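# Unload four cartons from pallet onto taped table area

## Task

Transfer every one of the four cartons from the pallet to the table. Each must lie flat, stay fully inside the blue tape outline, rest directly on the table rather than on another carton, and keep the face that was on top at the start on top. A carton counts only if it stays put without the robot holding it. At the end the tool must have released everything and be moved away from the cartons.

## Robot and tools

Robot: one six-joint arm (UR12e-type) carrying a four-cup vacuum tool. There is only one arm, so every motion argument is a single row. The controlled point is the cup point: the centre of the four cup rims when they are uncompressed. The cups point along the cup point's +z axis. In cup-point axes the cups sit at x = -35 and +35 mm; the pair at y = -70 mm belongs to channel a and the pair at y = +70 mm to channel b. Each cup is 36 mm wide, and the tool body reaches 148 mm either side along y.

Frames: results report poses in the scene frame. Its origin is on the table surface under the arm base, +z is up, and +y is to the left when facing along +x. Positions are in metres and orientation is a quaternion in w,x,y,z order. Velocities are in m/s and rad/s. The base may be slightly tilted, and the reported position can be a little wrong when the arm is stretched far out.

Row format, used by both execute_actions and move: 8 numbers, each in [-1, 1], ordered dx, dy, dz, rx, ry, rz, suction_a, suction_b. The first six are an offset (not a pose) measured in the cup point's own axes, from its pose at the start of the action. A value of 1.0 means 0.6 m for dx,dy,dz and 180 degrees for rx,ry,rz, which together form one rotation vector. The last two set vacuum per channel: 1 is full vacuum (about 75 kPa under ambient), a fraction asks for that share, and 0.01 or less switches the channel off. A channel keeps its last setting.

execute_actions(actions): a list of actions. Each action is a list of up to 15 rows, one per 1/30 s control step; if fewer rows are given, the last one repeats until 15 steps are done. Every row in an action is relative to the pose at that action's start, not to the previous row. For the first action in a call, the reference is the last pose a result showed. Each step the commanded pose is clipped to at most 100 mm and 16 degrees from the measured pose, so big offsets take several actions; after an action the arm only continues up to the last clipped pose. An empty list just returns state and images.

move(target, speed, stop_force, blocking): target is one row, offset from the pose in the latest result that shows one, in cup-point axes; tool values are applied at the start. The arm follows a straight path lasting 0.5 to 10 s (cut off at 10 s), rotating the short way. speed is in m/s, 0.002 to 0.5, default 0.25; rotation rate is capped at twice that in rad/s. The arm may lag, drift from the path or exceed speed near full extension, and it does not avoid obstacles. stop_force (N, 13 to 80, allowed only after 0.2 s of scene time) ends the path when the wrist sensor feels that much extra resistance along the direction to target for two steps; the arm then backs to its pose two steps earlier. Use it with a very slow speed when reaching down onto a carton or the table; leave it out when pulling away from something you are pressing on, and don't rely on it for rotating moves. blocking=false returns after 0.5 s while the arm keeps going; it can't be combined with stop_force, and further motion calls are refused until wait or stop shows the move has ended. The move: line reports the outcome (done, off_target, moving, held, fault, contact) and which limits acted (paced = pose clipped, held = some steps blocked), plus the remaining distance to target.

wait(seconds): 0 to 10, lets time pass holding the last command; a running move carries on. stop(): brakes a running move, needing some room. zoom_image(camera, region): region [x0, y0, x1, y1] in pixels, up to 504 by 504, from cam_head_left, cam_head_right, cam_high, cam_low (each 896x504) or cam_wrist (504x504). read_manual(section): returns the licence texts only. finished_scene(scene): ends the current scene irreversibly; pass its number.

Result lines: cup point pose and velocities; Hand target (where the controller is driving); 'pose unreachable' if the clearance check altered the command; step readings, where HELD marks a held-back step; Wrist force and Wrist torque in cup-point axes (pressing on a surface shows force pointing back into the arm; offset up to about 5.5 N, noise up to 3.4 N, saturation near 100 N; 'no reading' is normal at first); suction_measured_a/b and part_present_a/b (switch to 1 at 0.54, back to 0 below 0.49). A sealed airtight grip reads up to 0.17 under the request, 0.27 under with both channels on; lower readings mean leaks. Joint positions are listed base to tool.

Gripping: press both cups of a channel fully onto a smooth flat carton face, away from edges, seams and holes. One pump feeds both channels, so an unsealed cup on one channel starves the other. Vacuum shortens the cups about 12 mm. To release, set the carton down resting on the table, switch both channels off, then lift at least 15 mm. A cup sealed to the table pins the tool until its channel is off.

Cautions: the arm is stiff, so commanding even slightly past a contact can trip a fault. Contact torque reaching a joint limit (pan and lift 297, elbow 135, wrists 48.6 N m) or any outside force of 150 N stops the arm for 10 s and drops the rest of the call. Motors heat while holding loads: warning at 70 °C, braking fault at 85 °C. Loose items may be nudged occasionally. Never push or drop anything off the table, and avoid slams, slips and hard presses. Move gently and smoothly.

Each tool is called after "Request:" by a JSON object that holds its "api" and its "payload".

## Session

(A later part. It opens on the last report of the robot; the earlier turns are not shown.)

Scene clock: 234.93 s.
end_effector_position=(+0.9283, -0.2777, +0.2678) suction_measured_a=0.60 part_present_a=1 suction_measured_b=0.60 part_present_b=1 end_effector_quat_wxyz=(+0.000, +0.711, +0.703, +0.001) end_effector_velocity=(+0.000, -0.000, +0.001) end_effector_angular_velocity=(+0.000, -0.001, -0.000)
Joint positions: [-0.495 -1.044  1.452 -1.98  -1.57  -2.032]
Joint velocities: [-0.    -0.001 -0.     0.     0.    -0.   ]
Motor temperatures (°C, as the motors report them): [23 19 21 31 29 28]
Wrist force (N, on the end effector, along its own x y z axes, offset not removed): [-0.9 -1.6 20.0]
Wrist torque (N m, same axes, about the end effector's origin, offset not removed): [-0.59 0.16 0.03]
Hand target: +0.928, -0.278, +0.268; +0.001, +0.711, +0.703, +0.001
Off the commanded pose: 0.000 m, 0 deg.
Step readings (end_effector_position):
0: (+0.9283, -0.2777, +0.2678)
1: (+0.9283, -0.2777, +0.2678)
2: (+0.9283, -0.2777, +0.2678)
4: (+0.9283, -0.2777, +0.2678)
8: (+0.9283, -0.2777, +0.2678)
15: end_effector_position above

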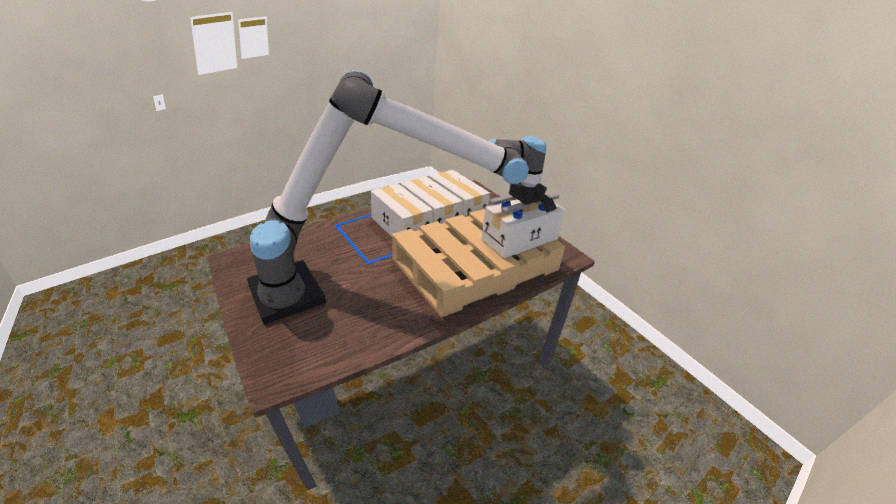

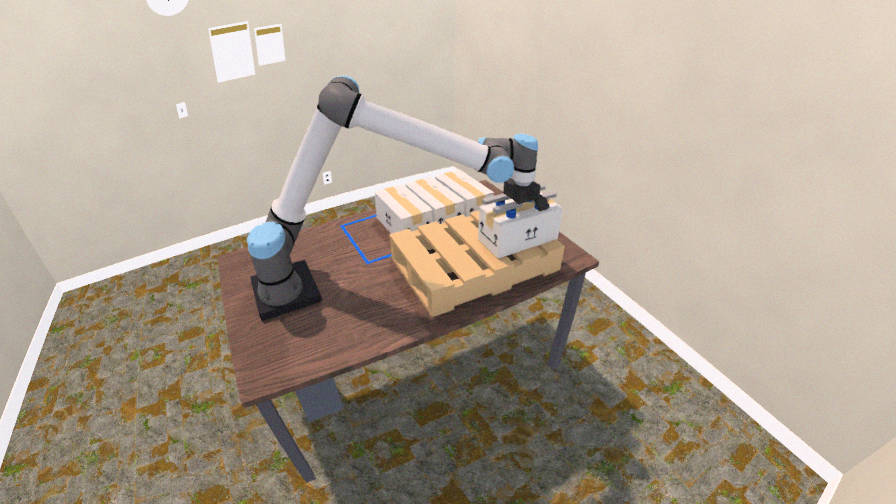

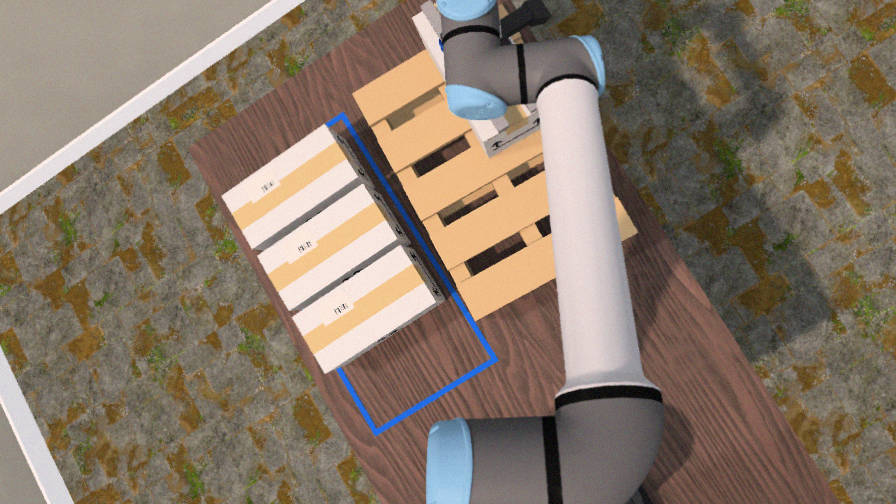

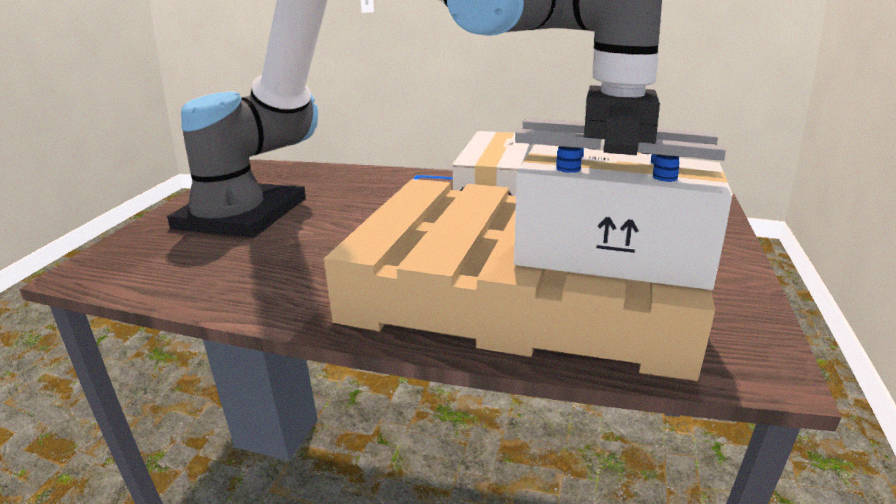

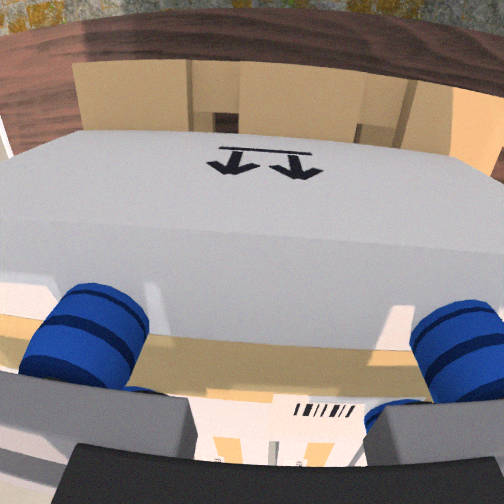

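Request:
{"api": "move", "payload": {"target": [0.828,-0.745,-0.165,0,0,0.479,1,1], "speed": 0.4}}

Request:
{"api": "move", "payload": {"target": [0,0,0.345,0,0,0,1,1], "speed": 0.3}}

Scene clock: 243.10 s.
end_effector_position=(+0.4864, +0.2231, +0.3662) suction_measured_a=0.64 part_present_a=1 suction_measured_b=0.64 part_present_b=1 end_effector_quat_wxyz=(-0.001, +1.000, +0.028, +0.001) end_effector_velocity=(-0.001, +0.002, +0.001) end_effector_angular_velocity=(-0.002, +0.000, -0.006)
Joint positions: [ 0.075 -1.822  2.166 -1.916 -1.57   0.042]
Joint velocities: [ 0.005 -0.001 -0.001  0.002 -0.002  0.012]
Motor temperatures (°C, as the motors report them): [23 19 21 31 29 28]
Wrist force (N, on the end effector, along its own x y z axes, offset not removed): [1.0 0.1 18.0]
Wrist torque (N m, same axes, about the end effector's origin, offset not removed): [-0.45 -0.20 0.16]
Hand target: +0.486, +0.223, +0.366; -0.001, +1.000, +0.028, +0.001
Off the commanded pose: 0.000 m, 0 deg.
move: done

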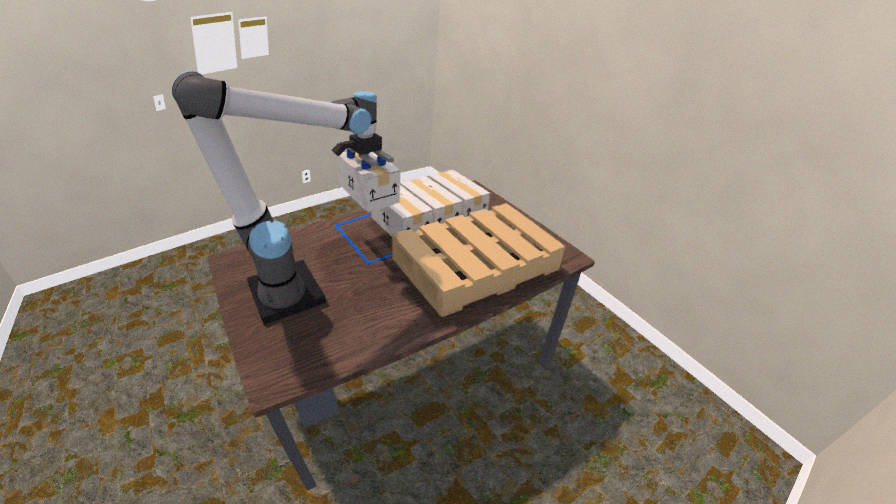

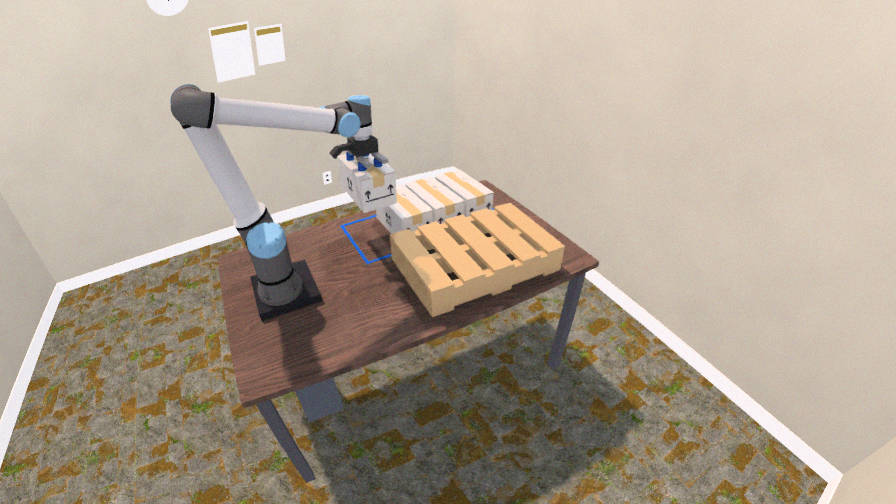

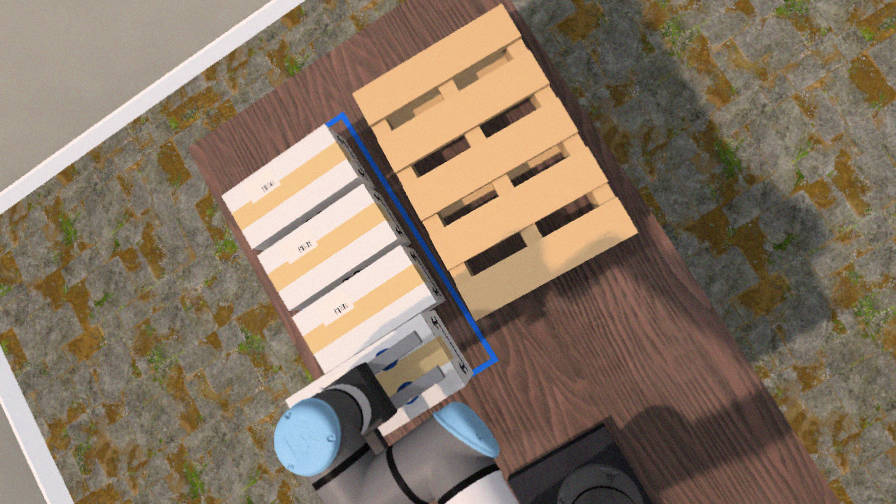

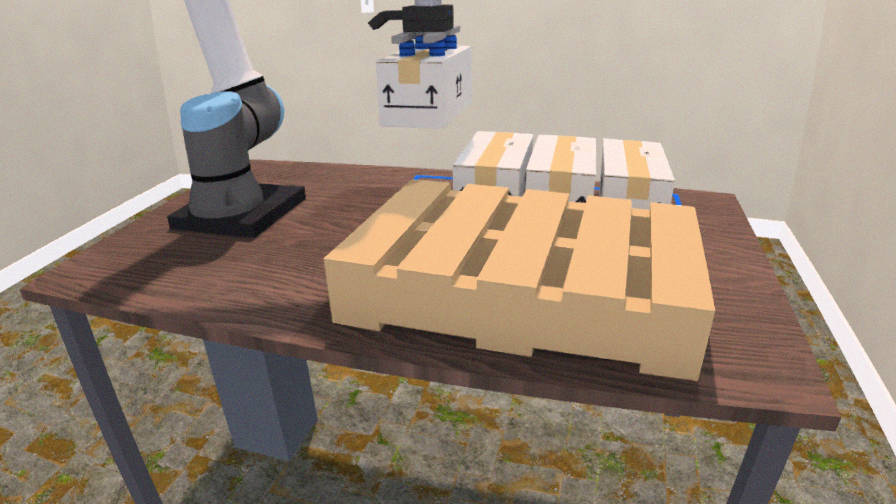

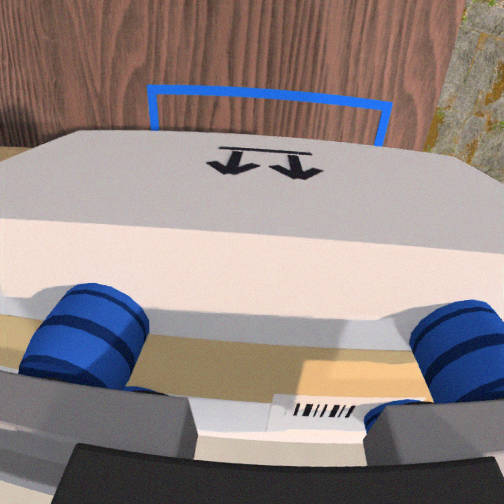

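Scene clock: 244.57 s.
end_effector_position=(+0.4865, +0.2233, +0.1597) suction_measured_a=0.64 part_present_a=1 suction_measured_b=0.64 part_present_b=1 end_effector_quat_wxyz=(-0.001, +1.000, +0.028, +0.001) end_effector_velocity=(+0.001, +0.001, -0.002) end_effector_angular_velocity=(+0.001, -0.001, +0.001)
Joint positions: [ 0.076 -1.577  2.398 -2.393 -1.57   0.042]
Joint velocities: [ 0.001  0.006  0.001 -0.007  0.001  0.001]
Motor temperatures (°C, as the motors report them): [23 19 21 31 29 28]
Wrist force (N, on the end effector, along its own x y z axes, offset not removed): [-0.2 0.2 18.9]
Wrist torque (N m, same axes, about the end effector's origin, offset not removed): [-0.23 0.02 -0.06]
Hand target: +0.487, +0.223, +0.159; -0.001, +1.000, +0.028, +0.001
Off the commanded pose: 0.001 m, 0 deg.
move: done

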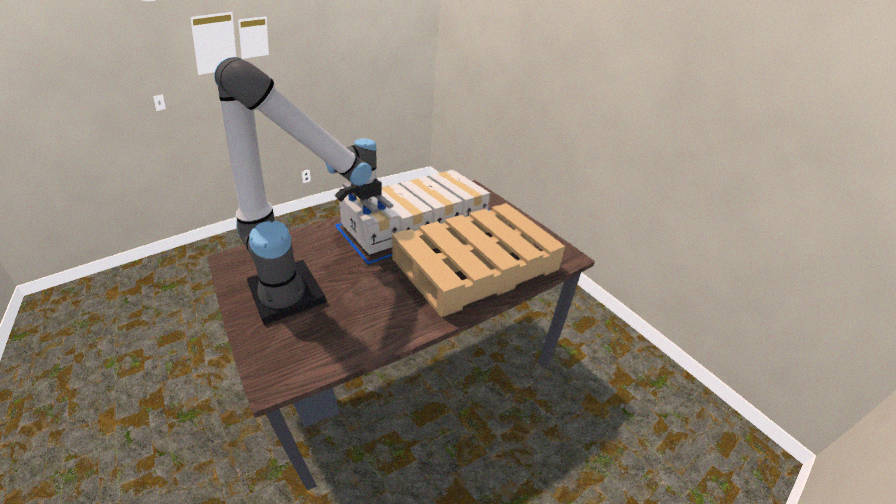

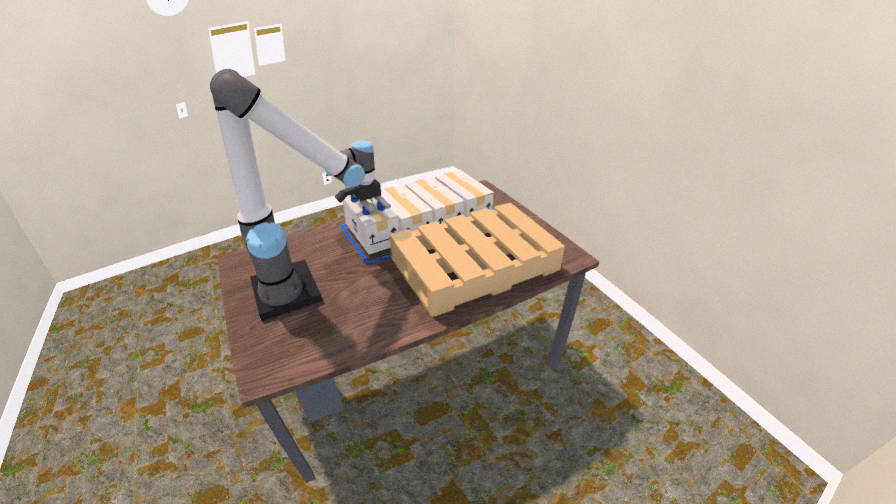

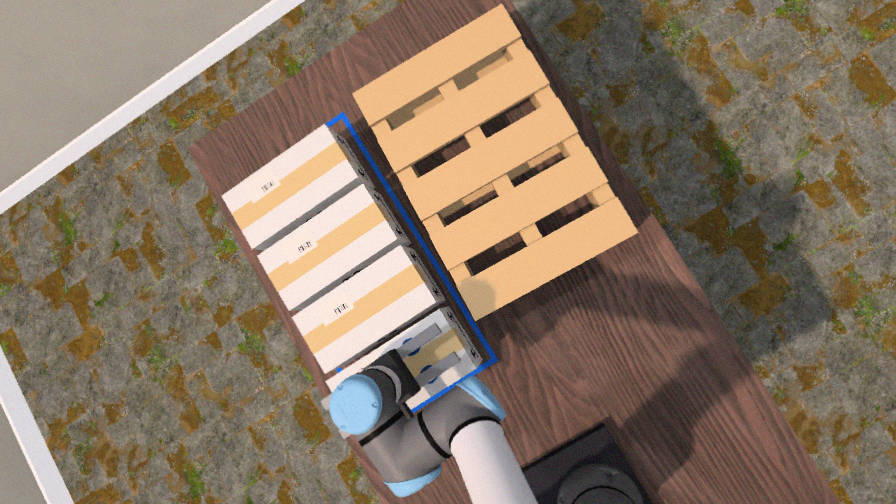

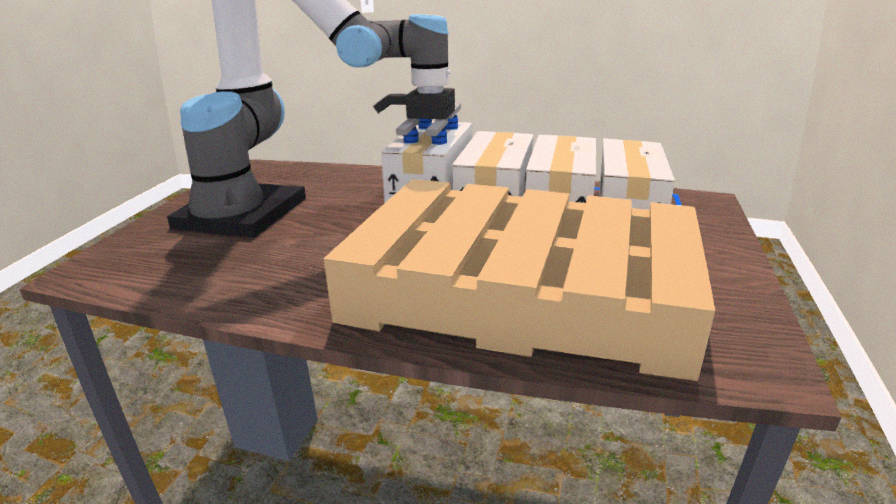

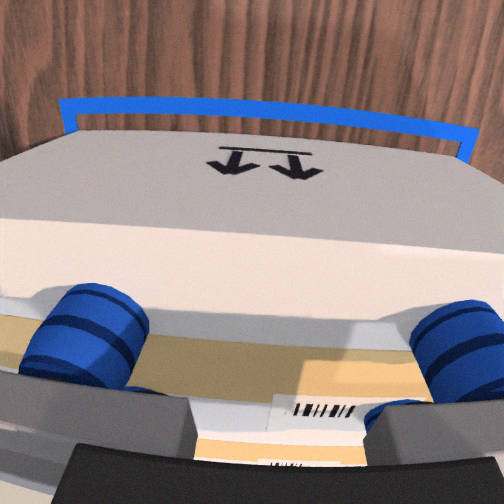

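Request:
{"api": "move", "payload": {"target": [0,-0.003,0.035,0,0,0,1,1], "speed": 0.035}}

Request:
{"api": "execute_actions", "payload": {"actions": [[[0,0,0,0,0,0,0,0]]]}}

Request:
{"api": "move", "payload": {"target": [0,0,-0.35,0,0,0,0,0], "speed": 0.4}}

Scene clock: 250.50 s.
end_effector_position=(+0.4864, +0.2251, +0.1390) suction_measured_a=0.64 part_present_a=1 suction_measured_b=0.64 part_present_b=1 end_effector_quat_wxyz=(-0.001, +1.000, +0.028, +0.001) end_effector_velocity=(+0.000, +0.000, -0.003) end_effector_angular_velocity=(-0.000, +0.000, +0.001)
Joint positions: [ 0.079 -1.538  2.413 -2.447 -1.57   0.046]
Joint velocities: [ 0.001  0.005  0.001 -0.006 -0.     0.   ]
Motor temperatures (°C, as the motors report them): [23 19 21 31 29 28]
Wrist force (N, on the end effector, along its own x y z axes, offset not removed): [-1.3 0.4 19.7]
Wrist torque (N m, same axes, about the end effector's origin, offset not removed): [-0.36 0.09 0.09]
Hand target: +0.486, +0.225, +0.139; -0.001, +1.000, +0.028, +0.001
Off the commanded pose: 0.000 m, 0 deg.
move: done

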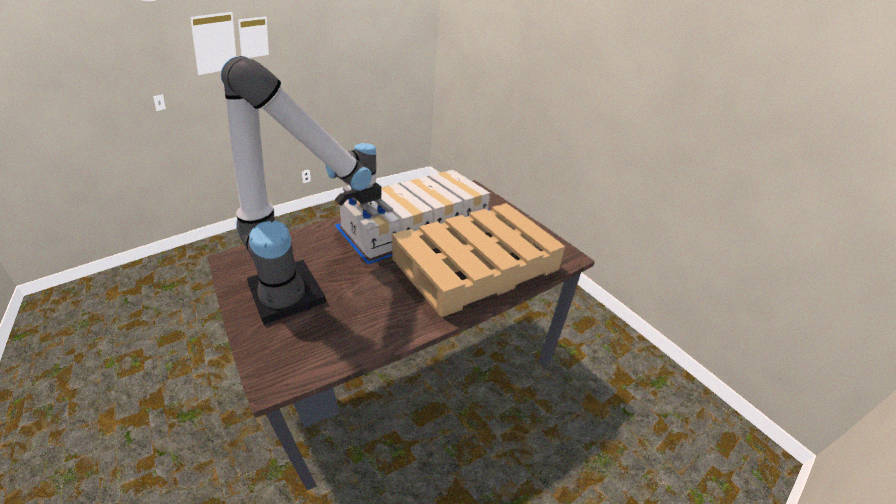

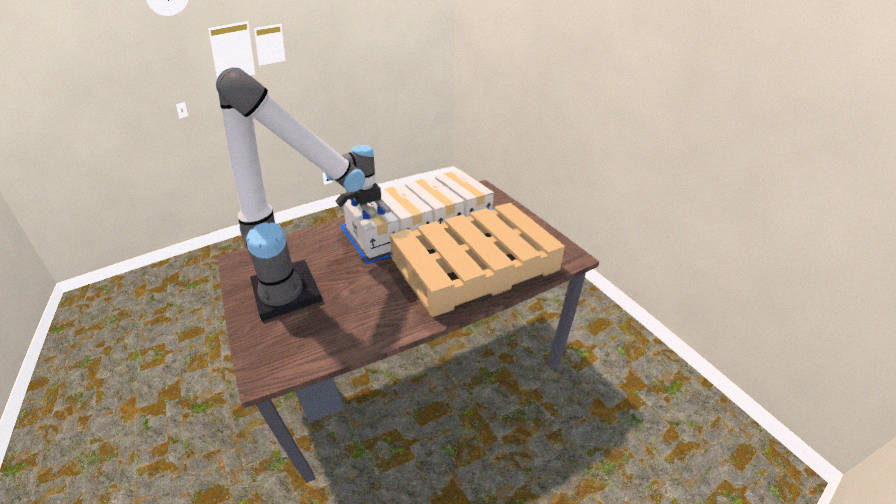

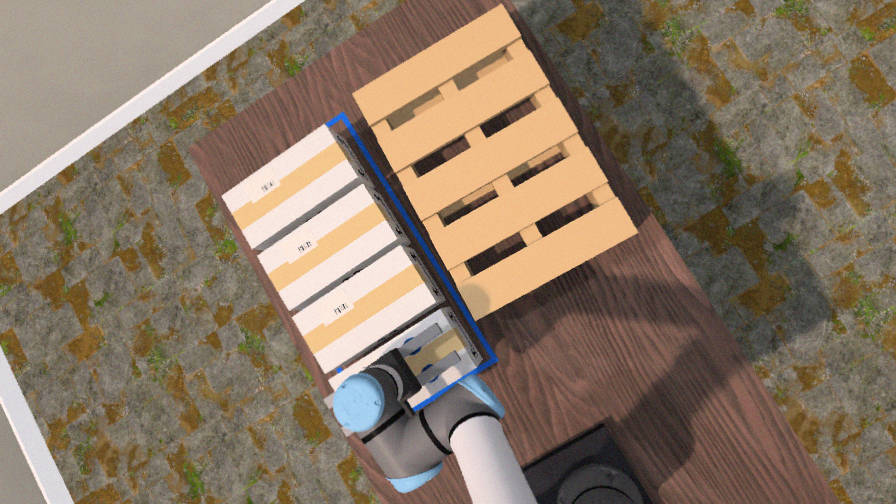

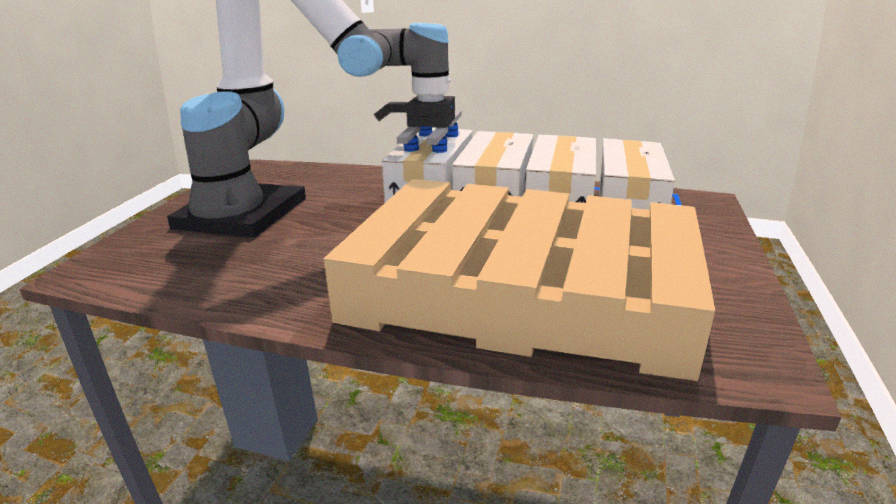

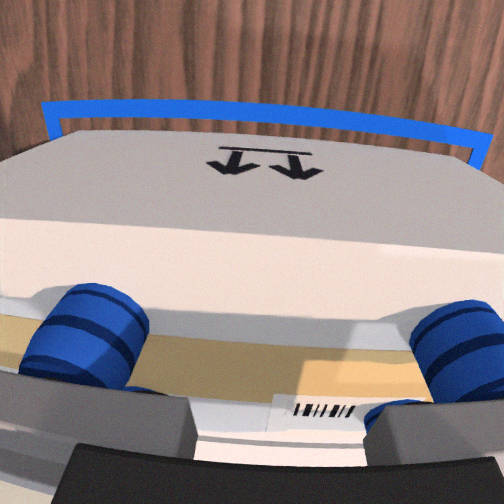

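Scene clock: 251.00 s.
end_effector_position=(+0.4864, +0.2251, +0.1390) suction_measured_a=0.01 part_present_a=0 suction_measured_b=0.01 part_present_b=0 end_effector_quat_wxyz=(-0.001, +1.000, +0.028, +0.001) end_effector_velocity=(-0.000, -0.000, +0.000) end_effector_angular_velocity=(-0.001, +0.000, -0.000)
Joint positions: [ 0.079 -1.538  2.413 -2.447 -1.57   0.046]
Joint velocities: [ 0.    -0.    -0.     0.    -0.001  0.   ]
Motor temperatures (°C, as the motors report them): [23 19 21 31 29 28]
Wrist force (N, on the end effector, along its own x y z axes, offset not removed): [-6.1 -5.7 -41.1]
Wrist torque (N m, same axes, about the end effector's origin, offset not removed): [-0.74 -0.14 -0.20]
Hand target: +0.486, +0.225, +0.139; -0.001, +1.000, +0.028, +0.001
Off the commanded pose: 0.000 m, 0 deg.
Step readings (end_effector_position):
0: (+0.4864, +0.2251, +0.1390)
1: (+0.4864, +0.2251, +0.1389)
2: (+0.4864, +0.2251, +0.1390)
4: (+0.4865, +0.2251, +0.1390)
8: (+0.4865, +0.2251, +0.1390)
15: end_effector_position above

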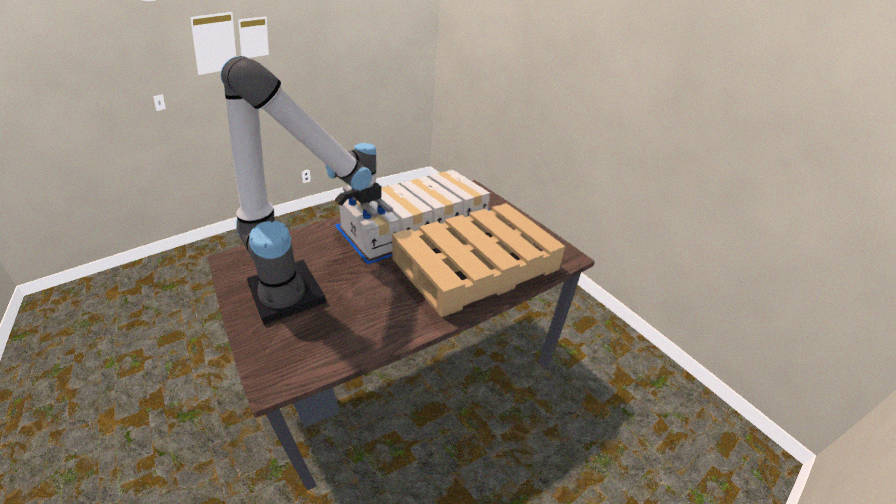

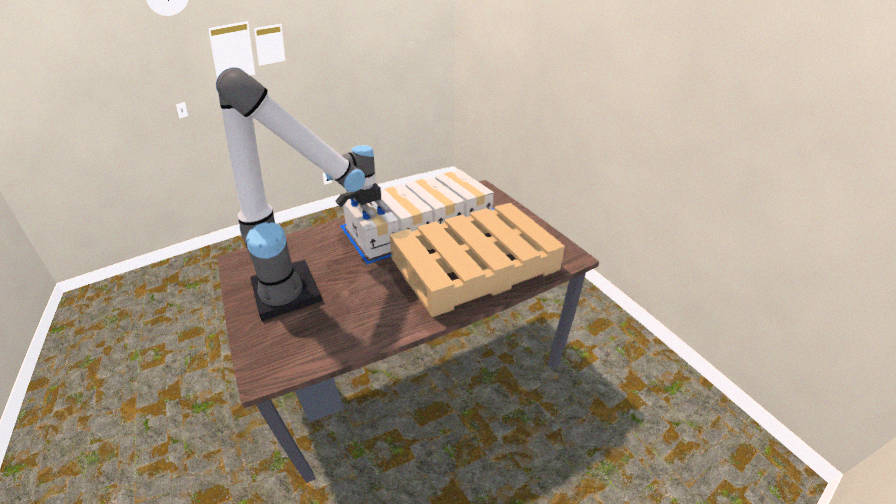

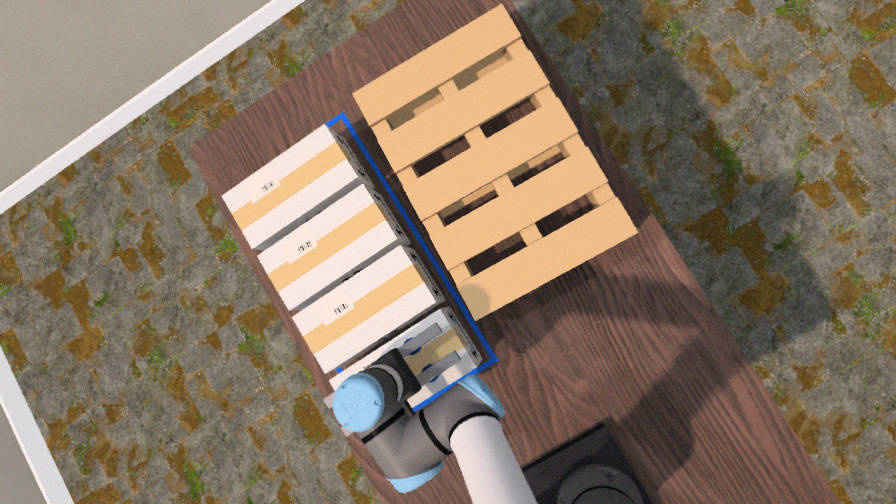

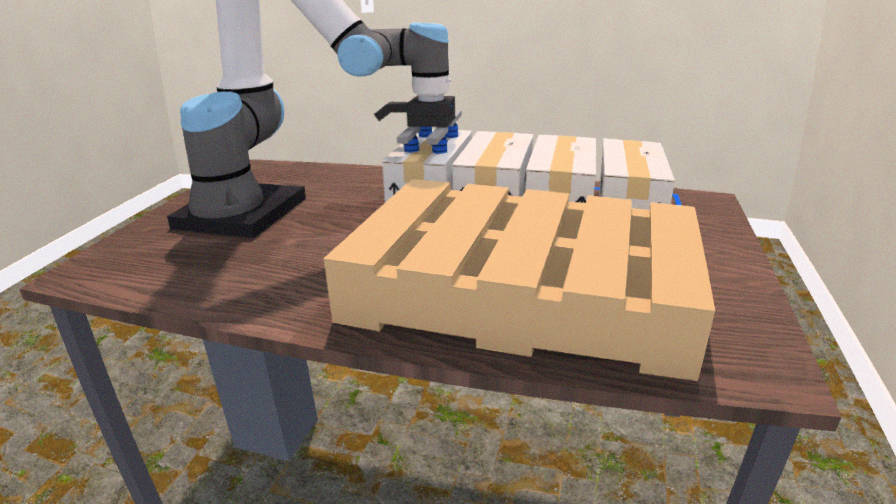

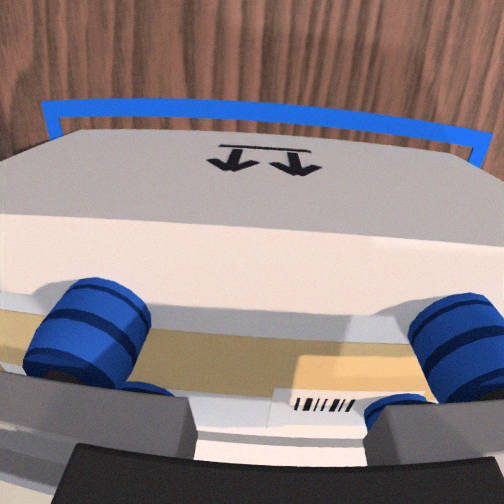

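Scene clock: 252.33 s.
end_effector_position=(+0.4862, +0.2249, +0.3485) suction_measured_a=0.01 part_present_a=0 suction_measured_b=0.01 part_present_b=0 end_effector_quat_wxyz=(-0.001, +1.000, +0.028, +0.001) end_effector_velocity=(+0.000, -0.000, +0.002) end_effector_angular_velocity=(+0.001, +0.002, -0.001)
Joint positions: [ 0.079 -1.809  2.189 -1.953 -1.57   0.046]
Joint velocities: [-0.001 -0.001 -0.004  0.007  0.001 -0.   ]
Motor temperatures (°C, as the motors report them): [23 19 21 31 29 28]
Wrist force (N, on the end effector, along its own x y z axes, offset not removed): [0.0 -2.1 0.5]
Wrist torque (N m, same axes, about the end effector's origin, offset not removed): [-0.36 -0.15 0.13]
Hand target: +0.486, +0.225, +0.349; -0.001, +1.000, +0.028, +0.001
Off the commanded pose: 0.001 m, 0 deg.
move: done

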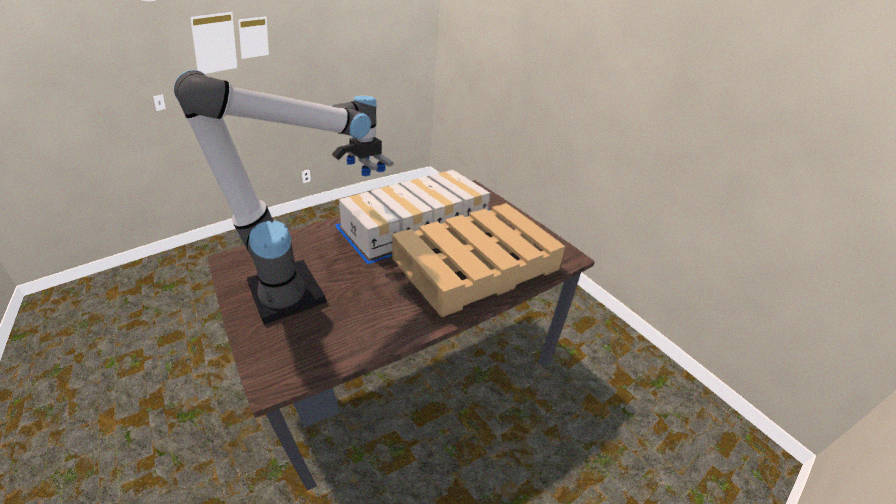

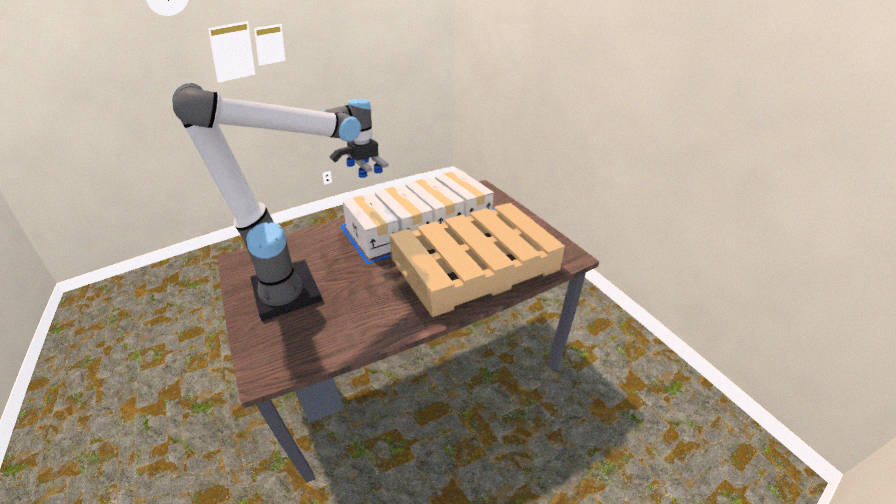

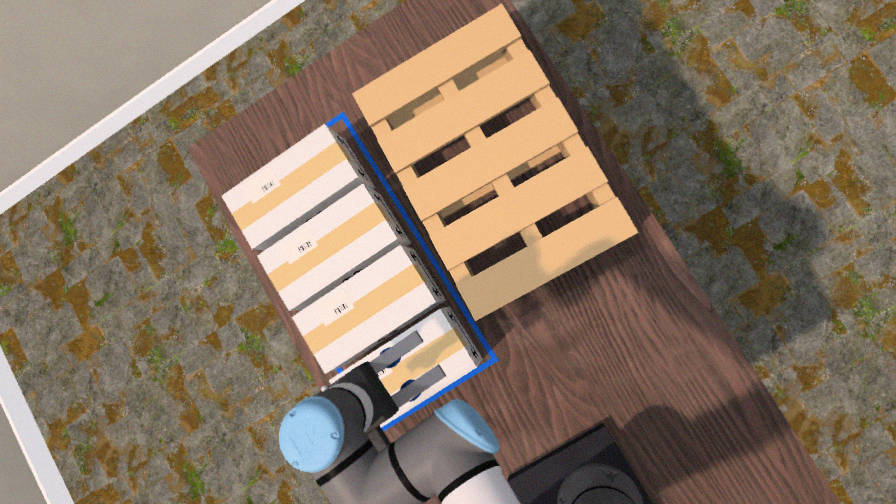

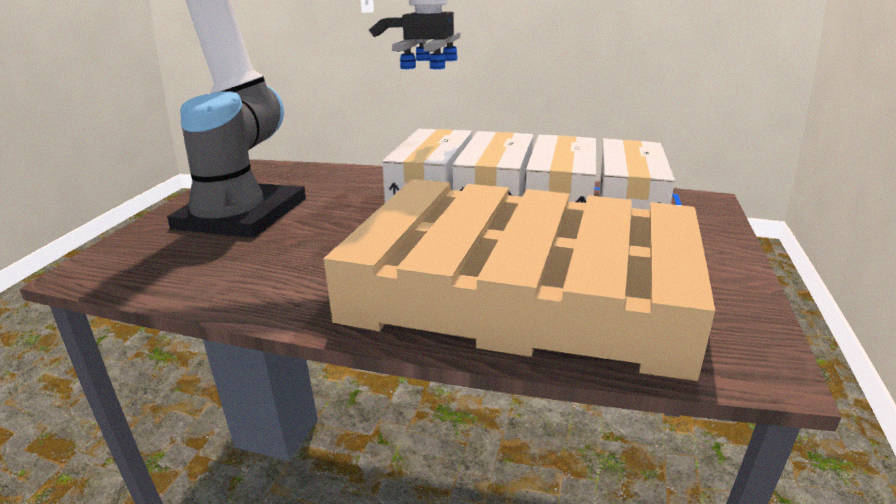

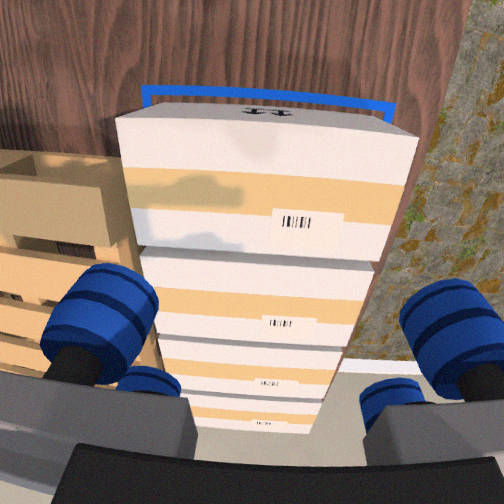

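Request:
{"api": "finished_scene", "payload": {"scene": 1}}

The scene is finished: the task was done.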